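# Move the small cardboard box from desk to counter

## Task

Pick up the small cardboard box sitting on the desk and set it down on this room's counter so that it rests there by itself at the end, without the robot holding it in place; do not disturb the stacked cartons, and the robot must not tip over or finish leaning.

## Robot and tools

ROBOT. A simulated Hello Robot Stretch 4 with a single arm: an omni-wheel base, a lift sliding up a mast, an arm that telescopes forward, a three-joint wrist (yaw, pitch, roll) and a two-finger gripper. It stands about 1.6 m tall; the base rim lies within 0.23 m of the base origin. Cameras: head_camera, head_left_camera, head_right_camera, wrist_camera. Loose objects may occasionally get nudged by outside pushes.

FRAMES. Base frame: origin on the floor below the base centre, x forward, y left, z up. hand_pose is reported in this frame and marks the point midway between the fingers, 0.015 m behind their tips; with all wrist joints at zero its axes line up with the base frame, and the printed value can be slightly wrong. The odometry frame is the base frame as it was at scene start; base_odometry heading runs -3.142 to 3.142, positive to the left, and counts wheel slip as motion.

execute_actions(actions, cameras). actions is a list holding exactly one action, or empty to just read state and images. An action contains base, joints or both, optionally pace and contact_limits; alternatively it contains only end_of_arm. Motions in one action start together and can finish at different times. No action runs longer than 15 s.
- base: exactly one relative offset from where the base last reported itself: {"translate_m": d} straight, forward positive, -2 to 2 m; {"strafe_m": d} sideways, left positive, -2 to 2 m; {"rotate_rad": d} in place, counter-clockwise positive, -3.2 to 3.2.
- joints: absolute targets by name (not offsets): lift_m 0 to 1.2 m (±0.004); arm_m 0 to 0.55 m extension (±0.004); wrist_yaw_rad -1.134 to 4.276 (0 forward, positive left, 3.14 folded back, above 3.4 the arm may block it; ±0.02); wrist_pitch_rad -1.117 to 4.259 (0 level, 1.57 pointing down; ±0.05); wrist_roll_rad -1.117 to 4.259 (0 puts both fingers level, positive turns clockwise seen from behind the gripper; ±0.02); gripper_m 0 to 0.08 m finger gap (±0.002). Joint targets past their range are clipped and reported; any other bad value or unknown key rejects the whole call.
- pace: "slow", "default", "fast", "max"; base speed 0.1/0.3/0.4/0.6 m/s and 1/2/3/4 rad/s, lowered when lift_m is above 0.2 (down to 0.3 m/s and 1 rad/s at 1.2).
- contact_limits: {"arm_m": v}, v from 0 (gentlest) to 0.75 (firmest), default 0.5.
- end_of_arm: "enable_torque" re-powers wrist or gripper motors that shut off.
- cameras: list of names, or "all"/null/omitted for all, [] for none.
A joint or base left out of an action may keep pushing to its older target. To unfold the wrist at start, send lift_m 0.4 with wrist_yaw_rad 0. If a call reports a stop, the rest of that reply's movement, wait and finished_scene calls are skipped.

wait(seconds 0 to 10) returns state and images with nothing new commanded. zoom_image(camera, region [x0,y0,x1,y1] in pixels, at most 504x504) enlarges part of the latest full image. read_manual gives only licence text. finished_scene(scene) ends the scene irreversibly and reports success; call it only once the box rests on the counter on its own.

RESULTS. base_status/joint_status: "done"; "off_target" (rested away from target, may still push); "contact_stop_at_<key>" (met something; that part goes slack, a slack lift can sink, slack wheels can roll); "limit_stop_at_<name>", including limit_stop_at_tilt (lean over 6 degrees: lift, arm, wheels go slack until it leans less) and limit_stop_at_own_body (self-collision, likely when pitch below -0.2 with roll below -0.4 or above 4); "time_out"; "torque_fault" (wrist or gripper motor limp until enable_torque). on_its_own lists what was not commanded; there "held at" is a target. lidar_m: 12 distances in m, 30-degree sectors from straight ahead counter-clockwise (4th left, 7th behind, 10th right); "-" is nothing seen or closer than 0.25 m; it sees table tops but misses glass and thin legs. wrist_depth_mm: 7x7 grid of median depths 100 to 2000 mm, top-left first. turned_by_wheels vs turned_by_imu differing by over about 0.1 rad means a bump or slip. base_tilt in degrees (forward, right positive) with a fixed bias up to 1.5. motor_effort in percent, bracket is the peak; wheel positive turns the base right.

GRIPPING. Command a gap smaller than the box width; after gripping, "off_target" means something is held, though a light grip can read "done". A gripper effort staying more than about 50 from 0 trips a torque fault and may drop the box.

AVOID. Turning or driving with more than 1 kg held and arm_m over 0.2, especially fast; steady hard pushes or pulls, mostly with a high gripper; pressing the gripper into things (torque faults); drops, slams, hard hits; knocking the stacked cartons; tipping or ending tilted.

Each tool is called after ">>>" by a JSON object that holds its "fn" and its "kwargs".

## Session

>>> {"fn": "execute_actions", "kwargs": {"actions": []}}

Scene clock: 0.00 s.
base_odometry: x=+0.000 y=+0.000 heading=+0.000 (m, m, rad; odometry frame)
turned_by_wheels: +0.000 (rad since the last result)
turned_by_imu: +0.000 (rad since the last result)
base_tilt: forward=+0.7 right=+0.1 (deg)
lidar_m: 0.81 1.23 1.89 0.84 0.64 0.61 0.67 0.99 1.78 1.64 0.74 0.72
base_status: not commanded
joint_positions: lift_m=+0.250 arm_m=-0.001 wrist_yaw_rad=+3.132 wrist_pitch_rad=+0.001 wrist_roll_rad=+0.007 gripper_m=+0.040
joint_status: not commanded
motor_effort: lift_m=+21 arm_m=-1 wrist_yaw_rad=+0 wrist_pitch_rad=-8 wrist_roll_rad=+0 gripper_m=+0 wheel_0=+0 wheel_1=+0 wheel_2=+0 (%)
hand_pose: x=-0.0417 y=+0.0895 z=+0.4283 quat_wxyz=(+0.005, -0.001, +0.004, +1.000) (m; base frame)
wrist_depth_mm: - 138 946 842 723 621 569 / - 118 151 842 715 634 569 / - 121 157 842 715 621 569 / 116 139 227 831 715 634 569 / 1537 1205 1008 831 723 627 564 / 1366 1255 976 842 691 627 564 / 991 1078 110 842 122 603 564
pictures: head_camera, head_left_camera, head_right_camera, wrist_camera
camera_calibration (this result's frames):
wrist_camera: T_world_to_cam=[[-0.0207603, 0.999783, 0.00151497, -0.0872436], [0.00609029, 0.00164173, -0.99998, 0.49259], [-0.999766, -0.0207507, -0.00612305, 0.112961], [0, 0, 0, 1]] pos_world=[0.108123, 0.08876, 0.493404]
Images, in order (width x height): head_camera 420x560, head_left_camera 420x672, head_right_camera 420x672, wrist_camera 616x392.

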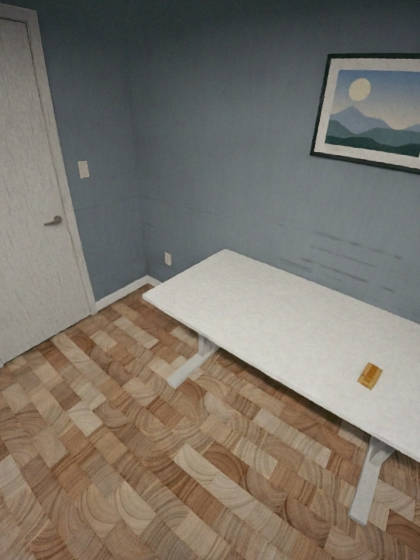

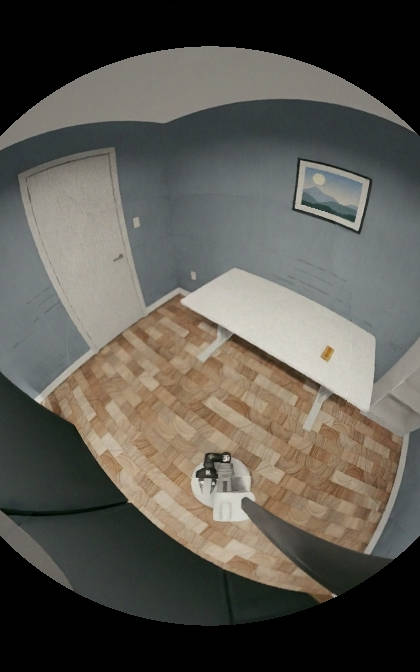

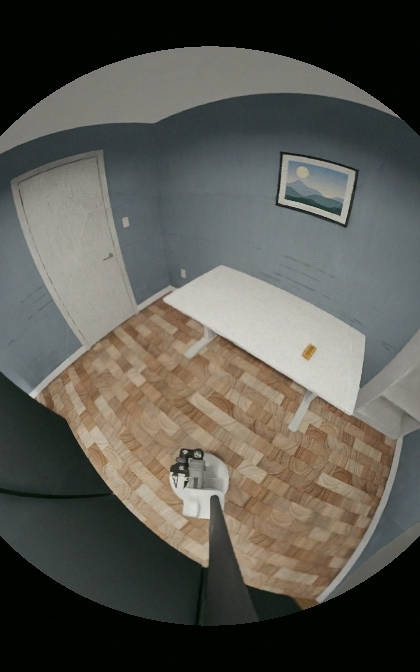

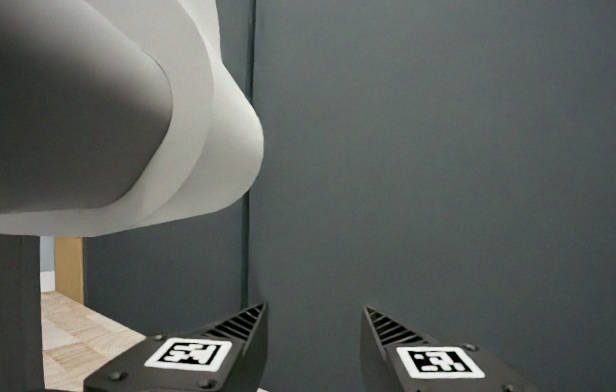

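>>> {"fn": "zoom_image", "kwargs": {"camera": "head_camera", "region": [330, 345, 410, 405]}}

>>> {"fn": "zoom_image", "kwargs": {"camera": "head_left_camera", "region": [0, 300, 200, 520]}}

>>> {"fn": "zoom_image", "kwargs": {"camera": "head_right_camera", "region": [270, 320, 350, 380]}}

>>> {"fn": "zoom_image", "kwargs": {"camera": "head_camera", "region": [130, 230, 420, 540]}}

Region (330, 345, 410, 405) of head_camera's 420x560 image, scaled by 6.300, with more detail than that image has; it fills the top 378 rows of this view, and the rest is white.

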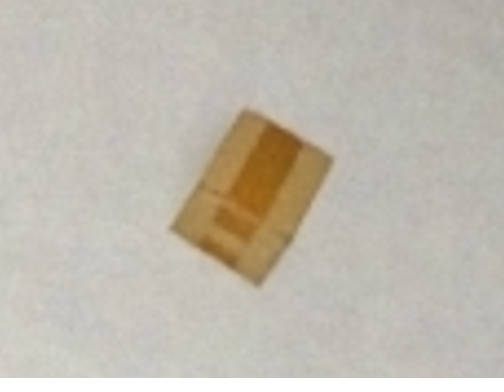

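Region (0, 300, 200, 520) of head_left_camera's 420x672 image, scaled by 2.291, with more detail than that image has; it fills the left 458 columns of this view, and the rest is white.

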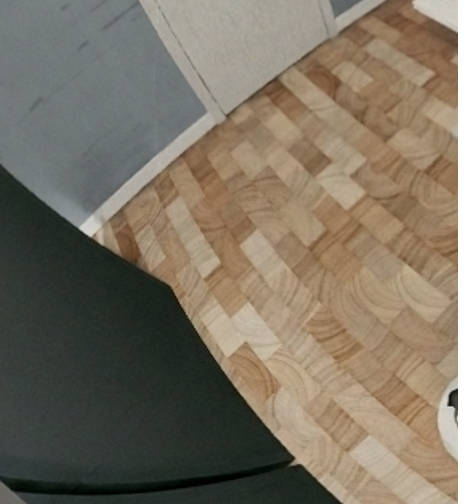

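Region (270, 320, 350, 380) of head_right_camera's 420x672 image, scaled by 6.300, with more detail than that image has; it fills the top 378 rows of this view, and the rest is white.

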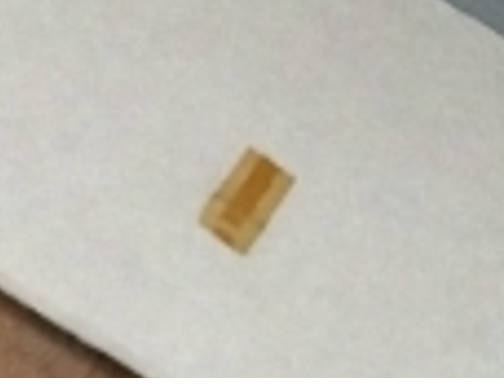

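Region (130, 230, 420, 540) of head_camera's 420x560 image, scaled by 1.626, with more detail than that image has; it fills the left 471 columns of this view, and the rest is white.

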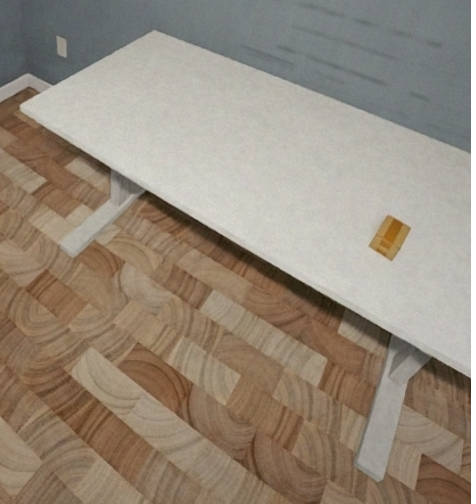

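>>> {"fn": "execute_actions", "kwargs": {"actions": [{"base": {"rotate_rad": -0.72}, "joints": {"lift_m": 0.90, "wrist_yaw_rad": 1.57, "gripper_m": 0.08}, "pace": "max"}], "cameras": ["head_camera"]}}

Scene clock: 7.33 s.
base_odometry: x=+0.000 y=+0.000 heading=-0.720 (m, m, rad; odometry frame)
turned_by_wheels: -0.720 (rad since the last result)
turned_by_imu: -0.736 (rad since the last result)
base_tilt: forward=+0.7 right=+0.1 (deg)
lidar_m: 0.71 0.74 1.00 1.89 1.02 0.67 0.60 0.63 0.82 1.78 1.80 0.78
base_status: done
joint_positions: lift_m=+0.900 arm_m=-0.001 wrist_yaw_rad=+1.570 wrist_pitch_rad=+0.002 wrist_roll_rad=+0.007 gripper_m=+0.080
joint_status: all done
motor_effort: lift_m=+25(29) arm_m=-1(1) wrist_yaw_rad=+0(6) wrist_pitch_rad=-8(9) wrist_roll_rad=-1(0) gripper_m=+2(2) wheel_0=+0(8) wheel_1=-1(7) wheel_2=-1(9) (%)
hand_pose: x=+0.2577 y=+0.2126 z=+1.0776 quat_wxyz=(+0.707, +0.002, +0.003, +0.707) (m; base frame)
wrist_depth_mm: 1756 1808 1863 1808 1921 1921 1708 / 1808 1808 1808 1863 1921 1921 1661 / 1808 1863 1863 1863 1921 1983 1661 / 1808 1863 1863 1921 1863 - 1661 / 1756 1863 1921 1863 1983 1983 1661 / 1756 1808 1808 1921 1863 - 1618 / - 103 1008 - 1983 111 -
pictures: head_camera
Images, in order (width x height): head_camera 420x560.

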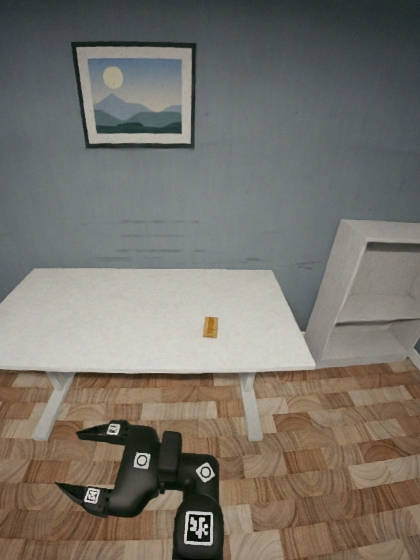

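>>> {"fn": "zoom_image", "kwargs": {"camera": "head_camera", "region": [180, 305, 240, 350]}}

>>> {"fn": "zoom_image", "kwargs": {"camera": "head_camera", "region": [130, 340, 330, 560]}}

Region (180, 305, 240, 350) of head_camera's 420x560 image, scaled by 8.400, with more detail than that image has; it fills the top 378 rows of this view, and the rest is white.

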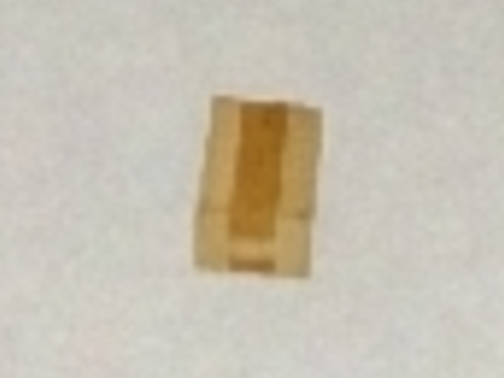

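Region (130, 340, 330, 560) of head_camera's 420x560 image, scaled by 2.291, with more detail than that image has; it fills the left 458 columns of this view, and the rest is white.

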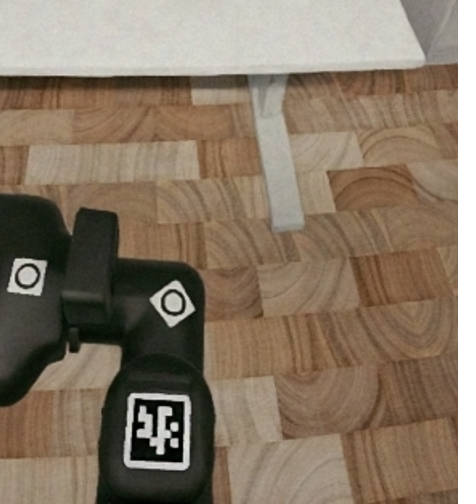

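>>> {"fn": "execute_actions", "kwargs": {"actions": [{"base": {"translate_m": 0.22}, "joints": {"arm_m": 0.48, "wrist_pitch_rad": 1.57, "wrist_roll_rad": 1.62}, "pace": "max"}], "cameras": ["head_camera", "wrist_camera"]}}

Scene clock: 10.43 s.
base_odometry: x=+0.165 y=-0.145 heading=-0.720 (m, m, rad; odometry frame)
turned_by_wheels: +0.000 (rad since the last result)
turned_by_imu: +0.001 (rad since the last result)
base_tilt: forward=+0.6 right=+0.1 (deg)
lidar_m: 0.51 0.49 0.69 1.90 1.37 0.90 0.84 0.84 1.14 1.75 1.63 0.56
base_status: done
joint_positions: lift_m=+0.900 arm_m=+0.479 wrist_yaw_rad=+1.570 wrist_pitch_rad=+1.570 wrist_roll_rad=+1.620 gripper_m=+0.080
joint_status: all done
motor_effort: lift_m=+25(25) arm_m=+5(4) wrist_yaw_rad=+2(0) wrist_pitch_rad=+1(6) wrist_roll_rad=+1(7) gripper_m=+1(2) wheel_0=+0(4) wheel_1=+0(6) wheel_2=-1(7) (%)
hand_pose: x=+0.7374 y=+0.0002 z=+0.8653 quat_wxyz=(+0.707, +0.018, +0.707, -0.017) (m; base frame)
wrist_depth_mm: 291 290 289 290 286 283 283 / 291 290 289 289 287 285 283 / 291 291 291 290 289 286 283 / 293 291 290 289 287 287 285 / 294 293 291 240 287 286 286 / 296 294 293 240 287 287 286 / - 103 226 290 240 111 -
pictures: head_camera, wrist_camera
camera_calibration (this result's frames):
wrist_camera: T_world_to_cam=[[-0.040725, -0.998666, -0.0317408, 0.0614137], [-0.999165, 0.0405969, 0.00467021, 0.796968], [-0.00337541, 0.0319045, -0.999485, 1.01747], [0, 0, 0, 1]] pos_world=[0.802238, -0.0034844, 1.01517]
Images, in order (width x height): head_camera 420x560, wrist_camera 616x392.

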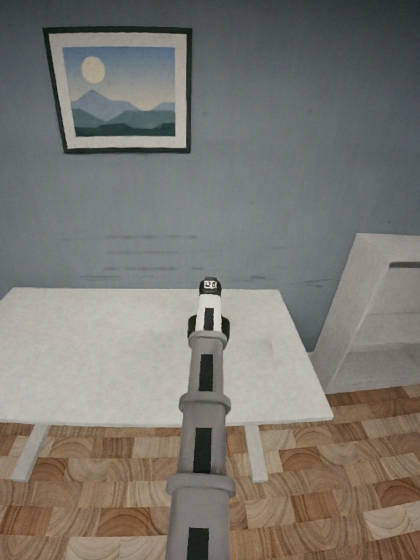

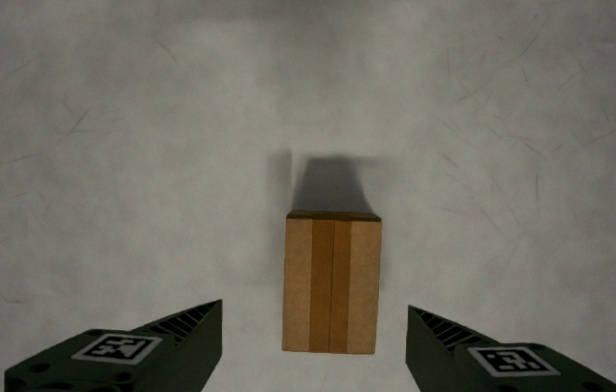

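>>> {"fn": "zoom_image", "kwargs": {"camera": "wrist_camera", "region": [200, 190, 440, 392]}}

Region (200, 190, 440, 392) of wrist_camera's 616x392 image, scaled by 2.100; it fills the top 424 rows of this view, and the rest is white.

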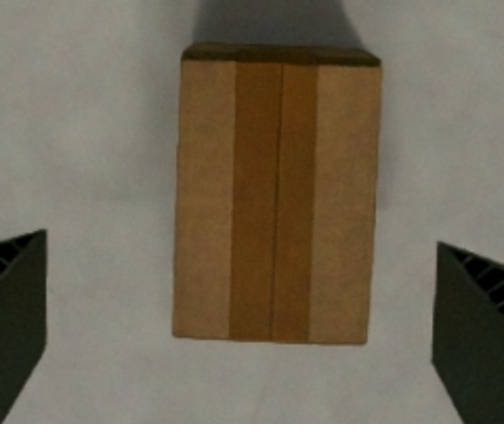

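>>> {"fn": "execute_actions", "kwargs": {"actions": [{"joints": {"lift_m": 0.79, "arm_m": 0.484, "wrist_yaw_rad": 1.449, "wrist_roll_rad": 1.499}}], "cameras": ["wrist_camera"]}}

Scene clock: 13.00 s.
base_odometry: x=+0.165 y=-0.145 heading=-0.720 (m, m, rad; odometry frame)
turned_by_wheels: +0.000 (rad since the last result)
turned_by_imu: +0.000 (rad since the last result)
base_tilt: forward=+0.7 right=+0.2 (deg)
lidar_m: 0.51 0.52 0.68 1.91 1.34 0.92 0.83 0.85 1.10 1.75 1.62 0.55
base_status: not commanded
joint_positions: lift_m=+0.790 arm_m=+0.483 wrist_yaw_rad=+1.449 wrist_pitch_rad=+1.570 wrist_roll_rad=+1.499 gripper_m=+0.080
joint_status: all done
motor_effort: lift_m=+16(24) arm_m=+5(9) wrist_yaw_rad=-1(0) wrist_pitch_rad=+0(1) wrist_roll_rad=-2(6) gripper_m=+2(2) wheel_0=+0(1) wheel_1=+0(0) wheel_2=-1(1) (%)
hand_pose: x=+0.7408 y=-0.0104 z=+0.7559 quat_wxyz=(+0.707, +0.018, +0.707, -0.017) (m; base frame)
wrist_depth_mm: 182 180 179 179 178 177 - / 182 181 180 179 178 177 177 / 182 181 181 179 179 178 177 / 183 182 181 180 179 179 178 / 183 182 181 132 179 179 178 / 183 182 138 131 130 179 178 / - 103 131 131 130 112 -
pictures: wrist_camera
camera_calibration (this result's frames):
wrist_camera: T_world_to_cam=[[-0.0409237, -0.998663, -0.0315767, 0.0475818], [-0.999157, 0.0408006, 0.00453572, 0.801335], [-0.0032413, 0.0317357, -0.999491, 0.90844], [0, 0, 0, 1]] pos_world=[0.805551, -0.0140068, 0.905846]
Images, in order (width x height): wrist_camera 616x392.

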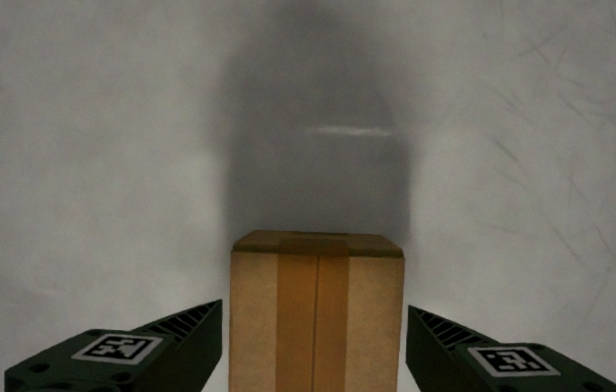

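Centred between the fingers. Gripping.

>>> {"fn": "execute_actions", "kwargs": {"actions": [{"joints": {"gripper_m": 0.04}}], "cameras": ["wrist_camera"]}}

Scene clock: 14.13 s.
base_odometry: x=+0.165 y=-0.145 heading=-0.720 (m, m, rad; odometry frame)
turned_by_wheels: +0.000 (rad since the last result)
turned_by_imu: +0.000 (rad since the last result)
base_tilt: forward=+0.7 right=+0.2 (deg)
lidar_m: 0.49 0.53 0.70 1.92 1.36 0.92 0.83 0.86 1.10 1.75 1.64 0.54
base_status: not commanded
joint_positions: lift_m=+0.790 arm_m=+0.483 wrist_yaw_rad=+1.449 wrist_pitch_rad=+1.570 wrist_roll_rad=+1.499 gripper_m=+0.059
joint_status: gripper_m off_target (ended at +0.059, target +0.040)
on_its_own: gripper_m is held at +0.053, not at your +0.040, by its contact guard: the fingers met something
motor_effort: lift_m=+16(17) arm_m=+6(6) wrist_yaw_rad=-1(1) wrist_pitch_rad=+0(0) wrist_roll_rad=-1(0) gripper_m=-37(37) wheel_0=+0(0) wheel_1=+0(0) wheel_2=-1(1) (%)
hand_pose: x=+0.7408 y=-0.0104 z=+0.7559 quat_wxyz=(+0.707, +0.018, +0.707, -0.017) (m; base frame)
wrist_depth_mm: 181 180 179 179 178 177 - / 182 181 181 179 178 178 177 / 182 181 181 179 178 178 177 / 183 182 181 180 179 178 178 / 183 182 181 132 179 179 178 / 184 182 131 131 131 179 178 / 184 - 131 131 130 111 -
pictures: wrist_camera
camera_calibration (this result's frames):
wrist_camera: T_world_to_cam=[[-0.0409239, -0.998663, -0.0315766, 0.0475774], [-0.999157, 0.0408007, 0.00453567, 0.801334], [-0.00324126, 0.0317356, -0.999491, 0.90844], [0, 0, 0, 1]] pos_world=[0.80555, -0.0140111, 0.905846]
Images, in order (width x height): wrist_camera 616x392.

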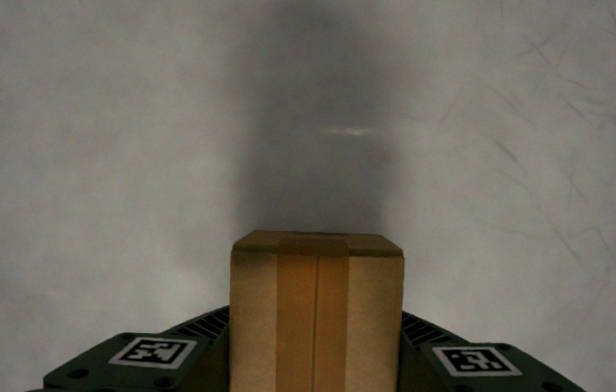

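>>> {"fn": "execute_actions", "kwargs": {"actions": [{"joints": {"lift_m": 0.85, "arm_m": 0.0}, "pace": "fast"}], "cameras": ["wrist_camera", "head_left_camera"]}}

Scene clock: 16.37 s.
base_odometry: x=+0.165 y=-0.145 heading=-0.720 (m, m, rad; odometry frame)
turned_by_wheels: +0.000 (rad since the last result)
turned_by_imu: +0.000 (rad since the last result)
base_tilt: forward=+0.8 right=+0.2 (deg)
lidar_m: 0.48 0.51 0.70 1.89 1.36 0.91 0.84 0.86 1.13 1.75 1.63 0.53
base_status: not commanded
joint_positions: lift_m=+0.850 arm_m=+0.001 wrist_yaw_rad=+1.449 wrist_pitch_rad=+1.570 wrist_roll_rad=+1.499 gripper_m=+0.059
joint_status: all done
on_its_own: gripper_m is held at +0.053, not at your +0.040, by its contact guard: the fingers met something
motor_effort: lift_m=+26(30) arm_m=-5(2) wrist_yaw_rad=+0(0) wrist_pitch_rad=+1(0) wrist_roll_rad=-1(0) gripper_m=-37(37) wheel_0=+0(0) wheel_1=+0(0) wheel_2=-1(1) (%)
hand_pose: x=+0.2587 y=-0.0104 z=+0.8152 quat_wxyz=(+0.707, +0.018, +0.707, -0.017) (m; base frame)
wrist_depth_mm: 976 976 960 960 931 946 931 / 960 960 960 946 946 946 946 / 976 960 960 960 960 946 931 / 960 976 960 946 960 931 946 / 976 960 960 132 960 946 946 / 976 976 131 131 130 960 960 / 991 - 131 131 130 111 946
pictures: head_left_camera, wrist_camera
camera_calibration (this result's frames):
wrist_camera: T_world_to_cam=[[-0.0410058, -0.99866, -0.0315704, 0.029724], [-0.999154, 0.0408827, 0.00453614, 0.319383], [-0.00323938, 0.0317297, -0.999491, 0.966082], [0, 0, 0, 1]] pos_world=[0.323461, -0.0140266, 0.96508]
Images, in order (width x height): head_left_camera 420x672, wrist_camera 616x392.

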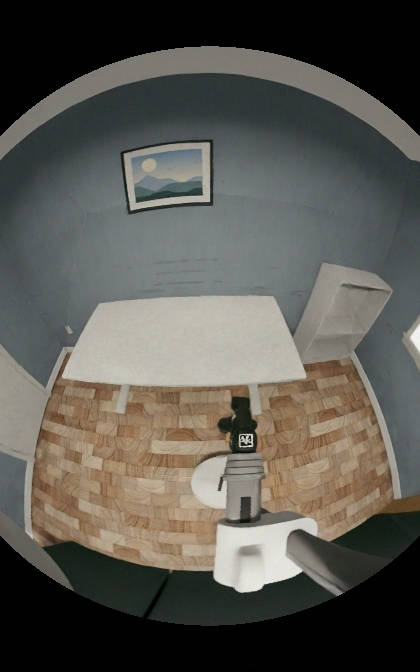

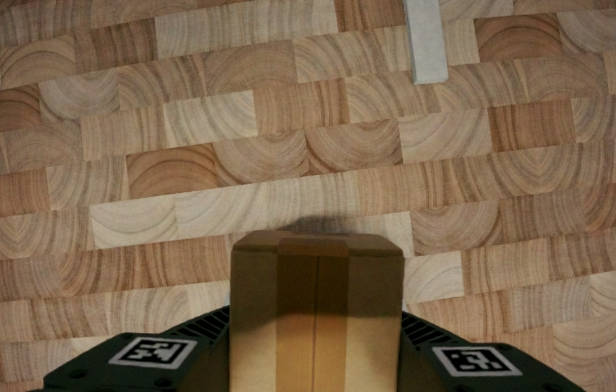

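>>> {"fn": "execute_actions", "kwargs": {"actions": [{"base": {"rotate_rad": -2.81}, "joints": {"lift_m": 0.35}, "pace": "max"}], "cameras": ["head_camera", "head_right_camera"]}}

Scene clock: 20.17 s.
base_odometry: x=+0.165 y=-0.145 heading=+2.753 (m, m, rad; odometry frame)
turned_by_wheels: -2.810 (rad since the last result)
turned_by_imu: -2.872 (rad since the last result)
base_tilt: forward=+0.7 right=+0.0 (deg)
lidar_m: 0.83 0.96 1.62 1.71 0.61 0.51 0.52 0.59 1.09 1.95 1.01 0.85
base_status: done
joint_positions: lift_m=+0.350 arm_m=+0.001 wrist_yaw_rad=+1.449 wrist_pitch_rad=+1.570 wrist_roll_rad=+1.499 gripper_m=+0.059
joint_status: all done
on_its_own: gripper_m is held at +0.053, not at your +0.040, by its contact guard: the fingers met something
motor_effort: lift_m=+19(24) arm_m=-5(5) wrist_yaw_rad=+0(1) wrist_pitch_rad=+0(1) wrist_roll_rad=-1(2) gripper_m=-37(37) wheel_0=-1(5) wheel_1=-1(4) wheel_2=+0(5) (%)
hand_pose: x=+0.2587 y=-0.0105 z=+0.3158 quat_wxyz=(+0.707, +0.018, +0.707, -0.018) (m; base frame)
wrist_depth_mm: 469 462 459 459 459 452 452 / 462 466 466 459 459 455 452 / 469 462 466 466 462 452 452 / 469 469 462 459 459 459 455 / 469 466 462 132 459 455 455 / 469 469 131 131 130 459 459 / 469 - 131 131 130 111 455
pictures: head_camera, head_right_camera
Images, in order (width x height): head_camera 420x560, head_right_camera 420x672.

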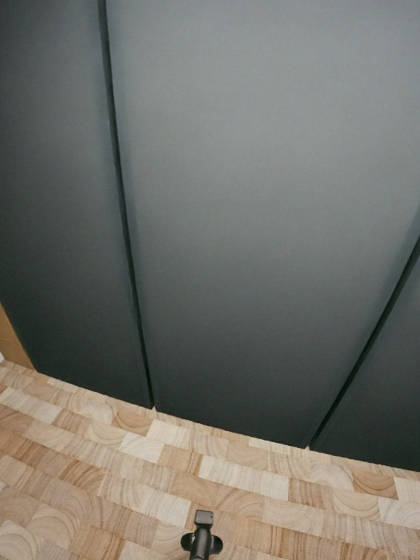

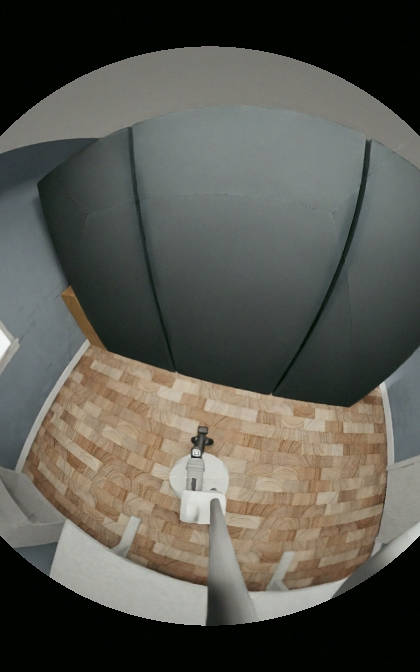

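>>> {"fn": "zoom_image", "kwargs": {"camera": "head_right_camera", "region": [260, 340, 420, 540]}}

>>> {"fn": "zoom_image", "kwargs": {"camera": "head_camera", "region": [0, 330, 210, 450]}}

>>> {"fn": "zoom_image", "kwargs": {"camera": "head_camera", "region": [210, 390, 420, 510]}}

Region (260, 340, 420, 540) of head_right_camera's 420x672 image, scaled by 2.520, with more detail than that image has; it fills the left 403 columns of this view, and the rest is white.

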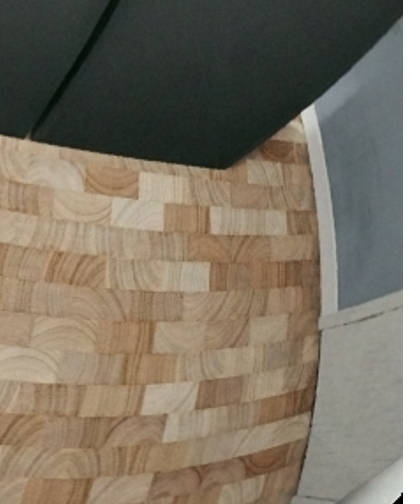

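Region (0, 330, 210, 450) of head_camera's 420x560 image, scaled by 2.400, with more detail than that image has; it fills the top 288 rows of this view, and the rest is white.

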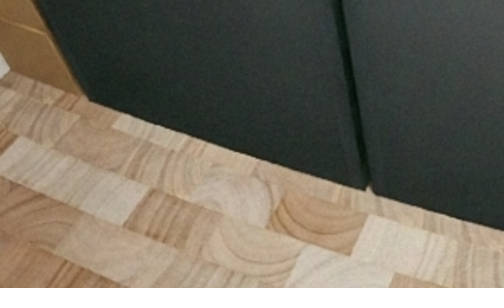

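Region (210, 390, 420, 510) of head_camera's 420x560 image, scaled by 2.400, with more detail than that image has; it fills the top 288 rows of this view, and the rest is white.

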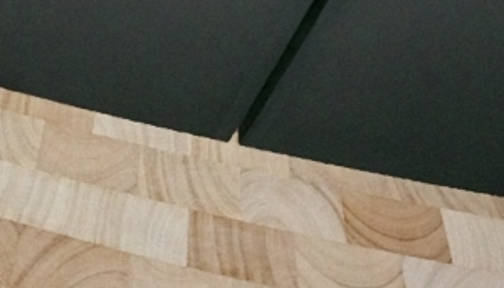

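>>> {"fn": "execute_actions", "kwargs": {"actions": [{"base": {"strafe_m": -1.67}, "pace": "max"}], "cameras": ["head_camera", "head_right_camera"]}}

Scene clock: 25.97 s.
base_odometry: x=+0.798 y=+1.400 heading=+2.753 (m, m, rad; odometry frame)
turned_by_wheels: +0.000 (rad since the last result)
turned_by_imu: +0.000 (rad since the last result)
base_tilt: forward=+0.6 right=+0.2 (deg)
lidar_m: 0.60 0.56 0.90 1.91 1.09 1.15 0.70 0.37 0.30 0.30 0.35 0.63
base_status: done
joint_positions: lift_m=+0.350 arm_m=+0.001 wrist_yaw_rad=+1.449 wrist_pitch_rad=+1.570 wrist_roll_rad=+1.499 gripper_m=+0.059
joint_status: not commanded
on_its_own: gripper_m is held at +0.053, not at your +0.040, by its contact guard: the fingers met something
motor_effort: lift_m=+20(20) arm_m=-5(5) wrist_yaw_rad=+1(1) wrist_pitch_rad=+0(0) wrist_roll_rad=-1(1) gripper_m=-38(37) wheel_0=+0(9) wheel_1=+0(7) wheel_2=+1(1) (%)
hand_pose: x=+0.2586 y=-0.0105 z=+0.3156 quat_wxyz=(+0.707, +0.018, +0.707, -0.018) (m; base frame)
wrist_depth_mm: 466 462 459 455 452 452 452 / 469 466 466 459 459 455 455 / 466 466 462 462 459 452 452 / 469 466 462 462 455 459 455 / 469 466 466 132 459 455 455 / 473 466 131 131 130 462 455 / 477 - 131 131 131 111 452
pictures: head_camera, head_right_camera
Images, in order (width x height): head_camera 420x560, head_right_camera 420x672.

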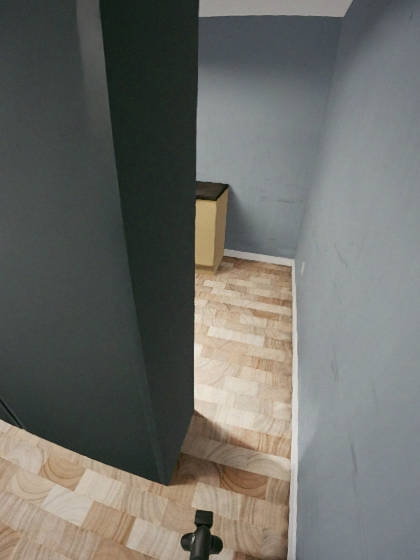

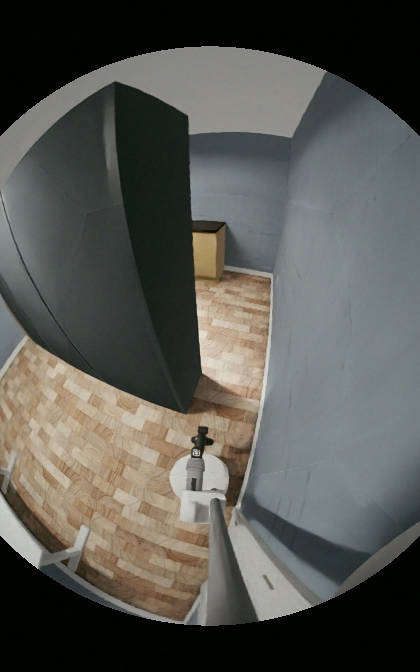

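>>> {"fn": "zoom_image", "kwargs": {"camera": "head_camera", "region": [150, 390, 320, 560]}}

>>> {"fn": "zoom_image", "kwargs": {"camera": "head_camera", "region": [170, 170, 330, 330]}}

Region (150, 390, 320, 560) of head_camera's 420x560 image, scaled by 2.965, with more detail than that image has.

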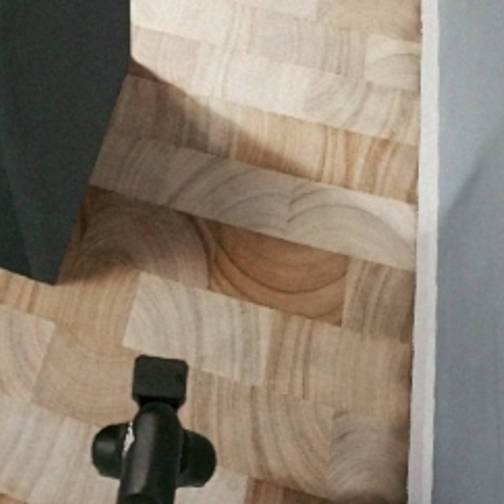

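Region (170, 170, 330, 330) of head_camera's 420x560 image, scaled by 3.150, with more detail than that image has.

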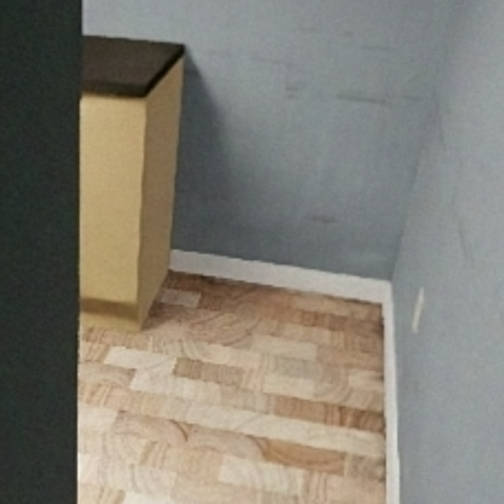

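>>> {"fn": "execute_actions", "kwargs": {"actions": [{"base": {"rotate_rad": -0.225}, "pace": "max"}], "cameras": ["head_camera"]}}

>>> {"fn": "zoom_image", "kwargs": {"camera": "head_camera", "region": [125, 390, 295, 560]}}

>>> {"fn": "zoom_image", "kwargs": {"camera": "head_camera", "region": [110, 170, 270, 330]}}

Scene clock: 28.40 s.
base_odometry: x=+0.798 y=+1.400 heading=+2.528 (m, m, rad; odometry frame)
turned_by_wheels: -0.225 (rad since the last result)
turned_by_imu: -0.230 (rad since the last result)
base_tilt: forward=+0.8 right=+0.1 (deg)
lidar_m: 1.30 0.55 0.69 1.89 1.34 1.11 1.35 0.44 0.35 0.29 0.34 0.45
base_status: done
joint_positions: lift_m=+0.350 arm_m=+0.001 wrist_yaw_rad=+1.449 wrist_pitch_rad=+1.570 wrist_roll_rad=+1.499 gripper_m=+0.059
joint_status: not commanded
on_its_own: gripper_m is held at +0.053, not at your +0.040, by its contact guard: the fingers met something
motor_effort: lift_m=+20(20) arm_m=-5(5) wrist_yaw_rad=+1(1) wrist_pitch_rad=+0(0) wrist_roll_rad=-2(1) gripper_m=-38(37) wheel_0=-1(7) wheel_1=-1(5) wheel_2=+0(10) (%)
hand_pose: x=+0.2586 y=-0.0105 z=+0.3156 quat_wxyz=(+0.707, +0.018, +0.707, -0.018) (m; base frame)
wrist_depth_mm: 421 462 462 459 459 449 452 / 466 466 462 462 455 455 452 / 469 466 462 462 459 455 455 / 466 462 466 459 459 462 455 / 466 469 466 132 459 459 452 / 469 466 131 131 130 455 452 / 473 - 131 131 131 111 455
pictures: head_camera
Images, in order (width x height): head_camera 420x560.

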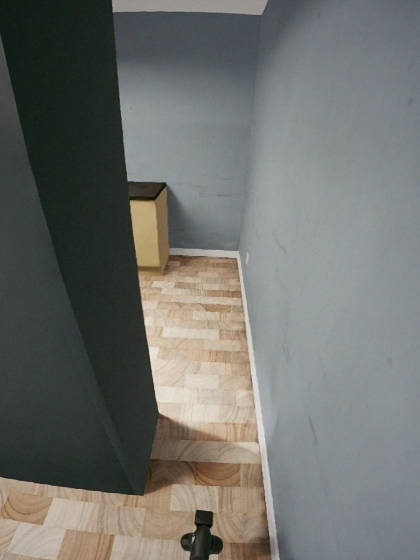

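Region (125, 390, 295, 560) of head_camera's 420x560 image, scaled by 2.965, with more detail than that image has.

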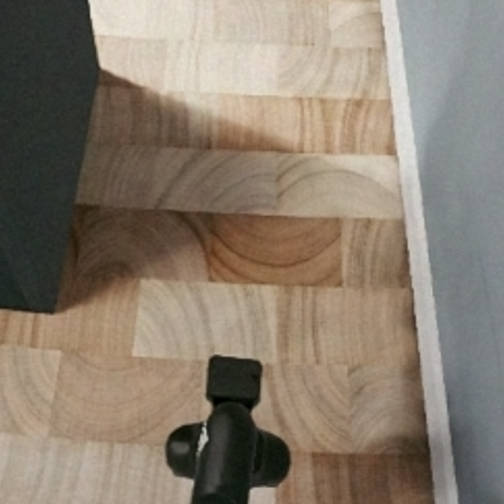

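Region (110, 170, 270, 330) of head_camera's 420x560 image, scaled by 3.150, with more detail than that image has.

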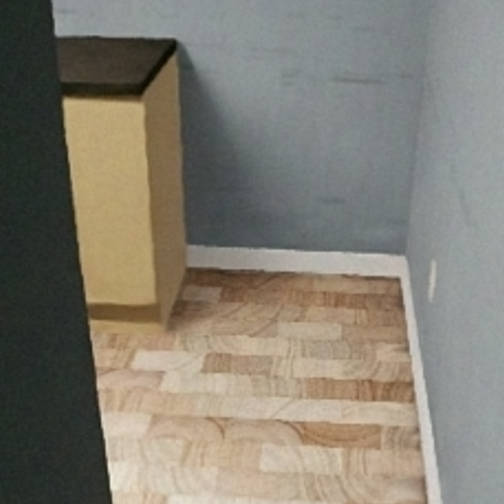

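>>> {"fn": "execute_actions", "kwargs": {"actions": [{"base": {"translate_m": 2.0}, "joints": {"lift_m": 1.03}, "pace": "max"}], "cameras": ["head_camera", "head_left_camera"]}}

Scene clock: 34.77 s.
base_odometry: x=-0.837 y=+2.552 heading=+2.528 (m, m, rad; odometry frame)
turned_by_wheels: +0.000 (rad since the last result)
turned_by_imu: +0.007 (rad since the last result)
base_tilt: forward=+0.7 right=+0.2 (deg)
lidar_m: 1.03 0.75 0.69 1.75 1.48 1.08 1.14 0.49 0.34 0.32 0.35 0.50
base_status: done
joint_positions: lift_m=+1.030 arm_m=+0.001 wrist_yaw_rad=+1.449 wrist_pitch_rad=+1.570 wrist_roll_rad=+1.499 gripper_m=+0.059
joint_status: all done
on_its_own: gripper_m is held at +0.053, not at your +0.040, by its contact guard: the fingers met something
motor_effort: lift_m=+25(29) arm_m=-5(5) wrist_yaw_rad=+0(1) wrist_pitch_rad=-1(0) wrist_roll_rad=-1(0) gripper_m=-38(38) wheel_0=+0(4) wheel_1=+0(9) wheel_2=-1(11) (%)
hand_pose: x=+0.2586 y=-0.0105 z=+0.9952 quat_wxyz=(+0.707, +0.018, +0.707, -0.018) (m; base frame)
wrist_depth_mm: 759 1118 1118 1138 1118 715 504 / 768 1118 1138 1118 1118 732 508 / 946 1118 1138 1138 1160 741 508 / 1160 1138 1160 1138 1118 741 517 / 1160 1138 1138 132 1042 750 517 / 1160 1138 131 131 130 759 521 / 1138 - 131 131 130 111 496
pictures: head_camera, head_left_camera
Images, in order (width x height): head_camera 420x560, head_left_camera 420x672.

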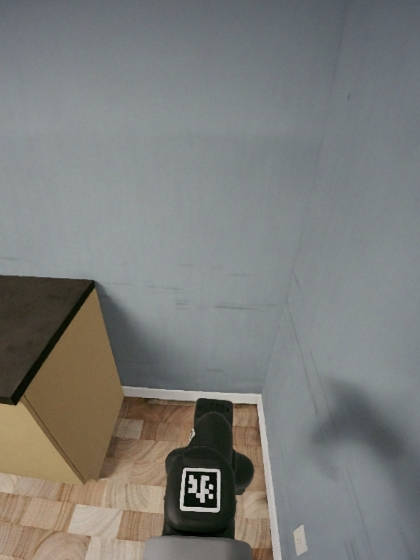

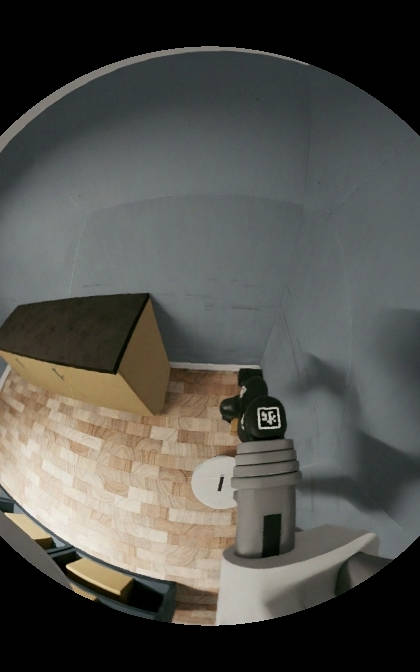

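>>> {"fn": "zoom_image", "kwargs": {"camera": "head_camera", "region": [0, 260, 150, 500]}}

>>> {"fn": "zoom_image", "kwargs": {"camera": "head_left_camera", "region": [0, 270, 200, 440]}}

Region (0, 260, 150, 500) of head_camera's 420x560 image, scaled by 2.100, with more detail than that image has; it fills the left 315 columns of this view, and the rest is white.

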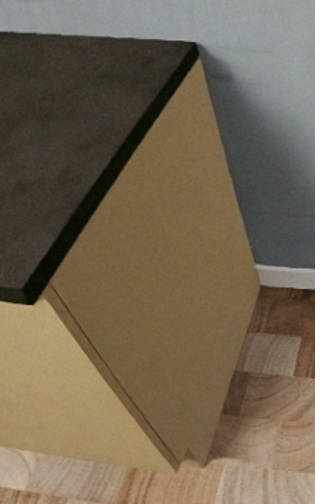

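Region (0, 270, 200, 440) of head_left_camera's 420x672 image, scaled by 2.520, with more detail than that image has; it fills the top 428 rows of this view, and the rest is white.

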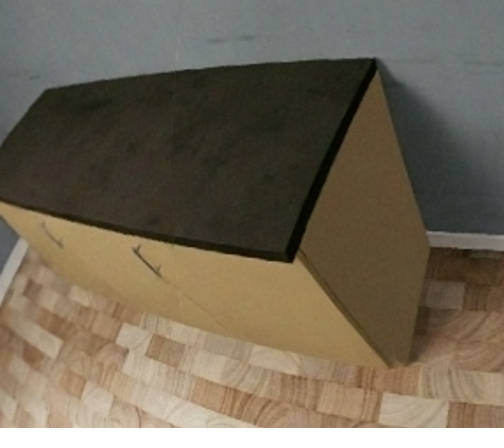

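>>> {"fn": "execute_actions", "kwargs": {"actions": [{"base": {"strafe_m": 0.70}, "joints": {"arm_m": 0.40, "lift_m": 1.02}, "pace": "max"}], "cameras": ["head_camera", "wrist_camera"]}}

Scene clock: 39.17 s.
base_odometry: x=-1.240 y=+1.980 heading=+2.527 (m, m, rad; odometry frame)
turned_by_wheels: +0.000 (rad since the last result)
turned_by_imu: -0.001 (rad since the last result)
base_tilt: forward=+0.7 right=+0.2 (deg)
lidar_m: 0.42 0.44 0.62 2.69 1.47 1.08 1.01 1.10 1.09 1.02 1.06 0.47
base_status: done
joint_positions: lift_m=+1.020 arm_m=+0.399 wrist_yaw_rad=+1.449 wrist_pitch_rad=+1.570 wrist_roll_rad=+1.499 gripper_m=+0.059
joint_status: all done
on_its_own: gripper_m is held at +0.053, not at your +0.040, by its contact guard: the fingers met something
motor_effort: lift_m=+19(23) arm_m=+5(5) wrist_yaw_rad=+0(1) wrist_pitch_rad=-1(0) wrist_roll_rad=-1(1) gripper_m=-37(37) wheel_0=+0(9) wheel_1=-2(6) wheel_2=-1(5) (%)
hand_pose: x=+0.6567 y=-0.0105 z=+0.9857 quat_wxyz=(+0.707, +0.018, +0.707, -0.017) (m; base frame)
wrist_depth_mm: 221 220 219 218 217 216 215 / 222 220 220 218 216 216 216 / 222 222 220 220 218 217 216 / 223 221 220 220 219 217 217 / 223 222 220 132 218 218 216 / 224 223 131 131 130 217 218 / 224 - 131 131 130 111 217
pictures: head_camera, wrist_camera
camera_calibration (this result's frames):
wrist_camera: T_world_to_cam=[[-0.0412275, -0.998659, -0.0313169, 0.0512515], [-0.999144, 0.0411046, 0.00455661, 0.71633], [-0.00326323, 0.0314779, -0.999499, 1.13788], [0, 0, 0, 1]] pos_world=[0.721543, -0.0140798, 1.13565]
Images, in order (width x height): head_camera 420x560, wrist_camera 616x392.

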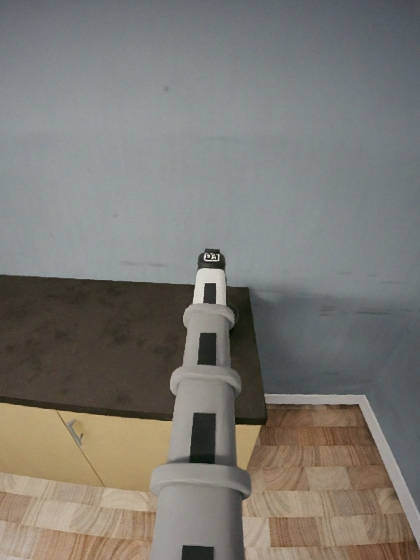

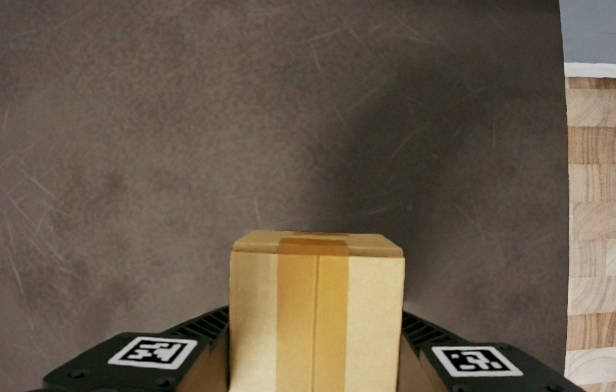

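>>> {"fn": "execute_actions", "kwargs": {"actions": [{"joints": {"lift_m": 0.981}}], "cameras": ["wrist_camera"]}}

Scene clock: 40.30 s.
base_odometry: x=-1.240 y=+1.980 heading=+2.527 (m, m, rad; odometry frame)
turned_by_wheels: +0.000 (rad since the last result)
turned_by_imu: +0.000 (rad since the last result)
base_tilt: forward=+0.6 right=+0.1 (deg)
lidar_m: 0.40 0.44 0.60 2.69 1.47 1.07 1.01 1.08 1.07 1.01 1.06 0.45
base_status: not commanded
joint_positions: lift_m=+0.981 arm_m=+0.399 wrist_yaw_rad=+1.449 wrist_pitch_rad=+1.570 wrist_roll_rad=+1.499 gripper_m=+0.059
joint_status: all done
on_its_own: gripper_m is held at +0.053, not at your +0.040, by its contact guard: the fingers met something
motor_effort: lift_m=+17(17) arm_m=+6(5) wrist_yaw_rad=+0(1) wrist_pitch_rad=-1(0) wrist_roll_rad=-1(1) gripper_m=-36(37) wheel_0=+0(0) wheel_1=-2(2) wheel_2=-1(1) (%)
hand_pose: x=+0.6567 y=-0.0105 z=+0.9469 quat_wxyz=(+0.707, +0.018, +0.707, -0.017) (m; base frame)
wrist_depth_mm: 182 181 180 179 179 177 - / 183 182 180 180 179 178 177 / 183 182 181 180 180 178 178 / 184 183 182 180 180 179 178 / 184 183 182 132 180 179 179 / 184 183 131 131 130 180 180 / 185 - 131 131 130 111 -
pictures: wrist_camera
camera_calibration (this result's frames):
wrist_camera: T_world_to_cam=[[-0.0412283, -0.998659, -0.031317, 0.0500356], [-0.999144, 0.0411055, 0.0045566, 0.716508], [-0.00326319, 0.0314781, -0.999499, 1.09905], [0, 0, 0, 1]] pos_world=[0.721545, -0.0140799, 1.0968]
Images, in order (width x height): wrist_camera 616x392.

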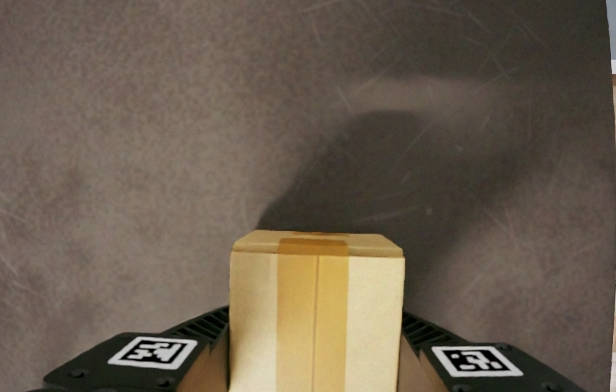

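>>> {"fn": "execute_actions", "kwargs": {"actions": [{"joints": {"gripper_m": 0.078, "lift_m": 0.98}}], "cameras": ["wrist_camera"]}}

>>> {"fn": "execute_actions", "kwargs": {"actions": [{"joints": {"lift_m": 1.045}, "pace": "max"}], "cameras": ["wrist_camera", "head_right_camera"]}}

Scene clock: 41.40 s.
base_odometry: x=-1.240 y=+1.980 heading=+2.527 (m, m, rad; odometry frame)
turned_by_wheels: +0.000 (rad since the last result)
turned_by_imu: +0.000 (rad since the last result)
base_tilt: forward=+0.7 right=+0.2 (deg)
lidar_m: 0.41 0.44 0.65 2.69 1.47 1.08 1.02 1.10 1.08 1.02 1.08 0.48
base_status: not commanded
joint_positions: lift_m=+0.980 arm_m=+0.399 wrist_yaw_rad=+1.449 wrist_pitch_rad=+1.570 wrist_roll_rad=+1.499 gripper_m=+0.078
joint_status: all done
motor_effort: lift_m=+17(14) arm_m=+6(5) wrist_yaw_rad=+0(1) wrist_pitch_rad=+0(0) wrist_roll_rad=+0(1) gripper_m=+1(39) wheel_0=+0(0) wheel_1=-2(2) wheel_2=-1(1) (%)
hand_pose: x=+0.6567 y=-0.0105 z=+0.9459 quat_wxyz=(+0.707, +0.018, +0.707, -0.017) (m; base frame)
wrist_depth_mm: 181 181 180 179 178 177 - / 182 181 180 180 178 178 177 / 182 181 181 179 179 178 177 / 183 182 181 180 179 178 177 / 183 182 181 132 179 179 178 / 183 183 137 131 130 178 179 / - 102 131 131 131 111 -
pictures: wrist_camera
camera_calibration (this result's frames):
wrist_camera: T_world_to_cam=[[-0.0412271, -0.998659, -0.0313169, 0.0500048], [-0.999144, 0.0411043, 0.0045566, 0.716514], [-0.00326324, 0.0314779, -0.999499, 1.09809], [0, 0, 0, 1]] pos_world=[0.721546, -0.0140798, 1.09585]
Images, in order (width x height): wrist_camera 616x392.

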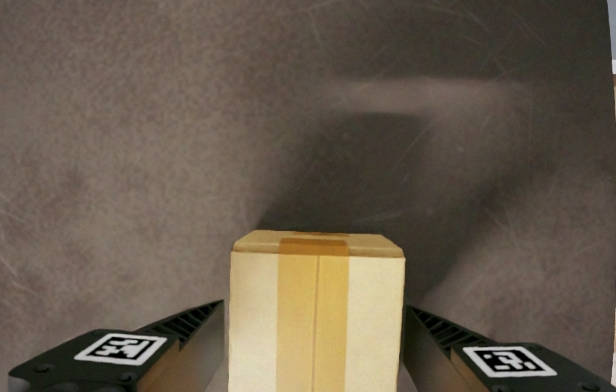

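Scene clock: 42.20 s.
base_odometry: x=-1.240 y=+1.980 heading=+2.527 (m, m, rad; odometry frame)
turned_by_wheels: +0.000 (rad since the last result)
turned_by_imu: +0.000 (rad since the last result)
base_tilt: forward=+0.6 right=+0.2 (deg)
lidar_m: 0.43 0.47 0.64 2.69 1.49 1.06 1.02 1.10 1.09 1.02 1.06 0.45
base_status: not commanded
joint_positions: lift_m=+1.045 arm_m=+0.399 wrist_yaw_rad=+1.449 wrist_pitch_rad=+1.570 wrist_roll_rad=+1.499 gripper_m=+0.078
joint_status: all done
motor_effort: lift_m=+25(29) arm_m=+5(5) wrist_yaw_rad=+1(0) wrist_pitch_rad=+0(1) wrist_roll_rad=-1(2) gripper_m=+2(4) wheel_0=+0(0) wheel_1=-2(2) wheel_2=-1(1) (%)
hand_pose: x=+0.6568 y=-0.0105 z=+1.0102 quat_wxyz=(+0.707, +0.018, +0.707, -0.017) (m; base frame)
wrist_depth_mm: 246 245 244 242 242 240 768 / 246 247 244 243 242 240 1138 / 248 246 245 243 241 241 1138 / 249 247 245 244 243 242 1118 / 248 247 246 195 243 242 1138 / 248 249 246 196 243 242 1138 / - 102 157 195 195 111 -
pictures: head_right_camera, wrist_camera
camera_calibration (this result's frames):
wrist_camera: T_world_to_cam=[[-0.0412271, -0.998659, -0.0313169, 0.052019], [-0.999144, 0.0411043, 0.0045566, 0.716228], [-0.00326324, 0.0314779, -0.999499, 1.16237], [0, 0, 0, 1]] pos_world=[0.721553, -0.0140798, 1.16016]
Images, in order (width x height): head_right_camera 420x672, wrist_camera 616x392.

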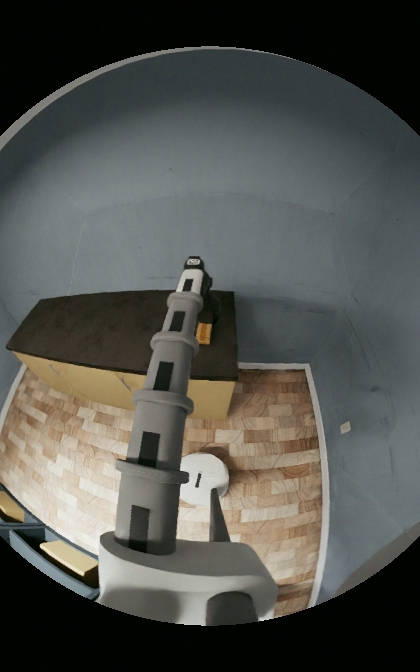

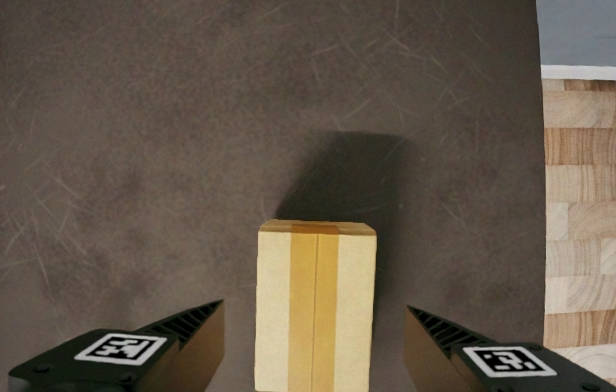

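The box is on the counter and the gripper is clear.

>>> {"fn": "finished_scene", "kwargs": {"scene": 2}}

The scene is finished: the task was done.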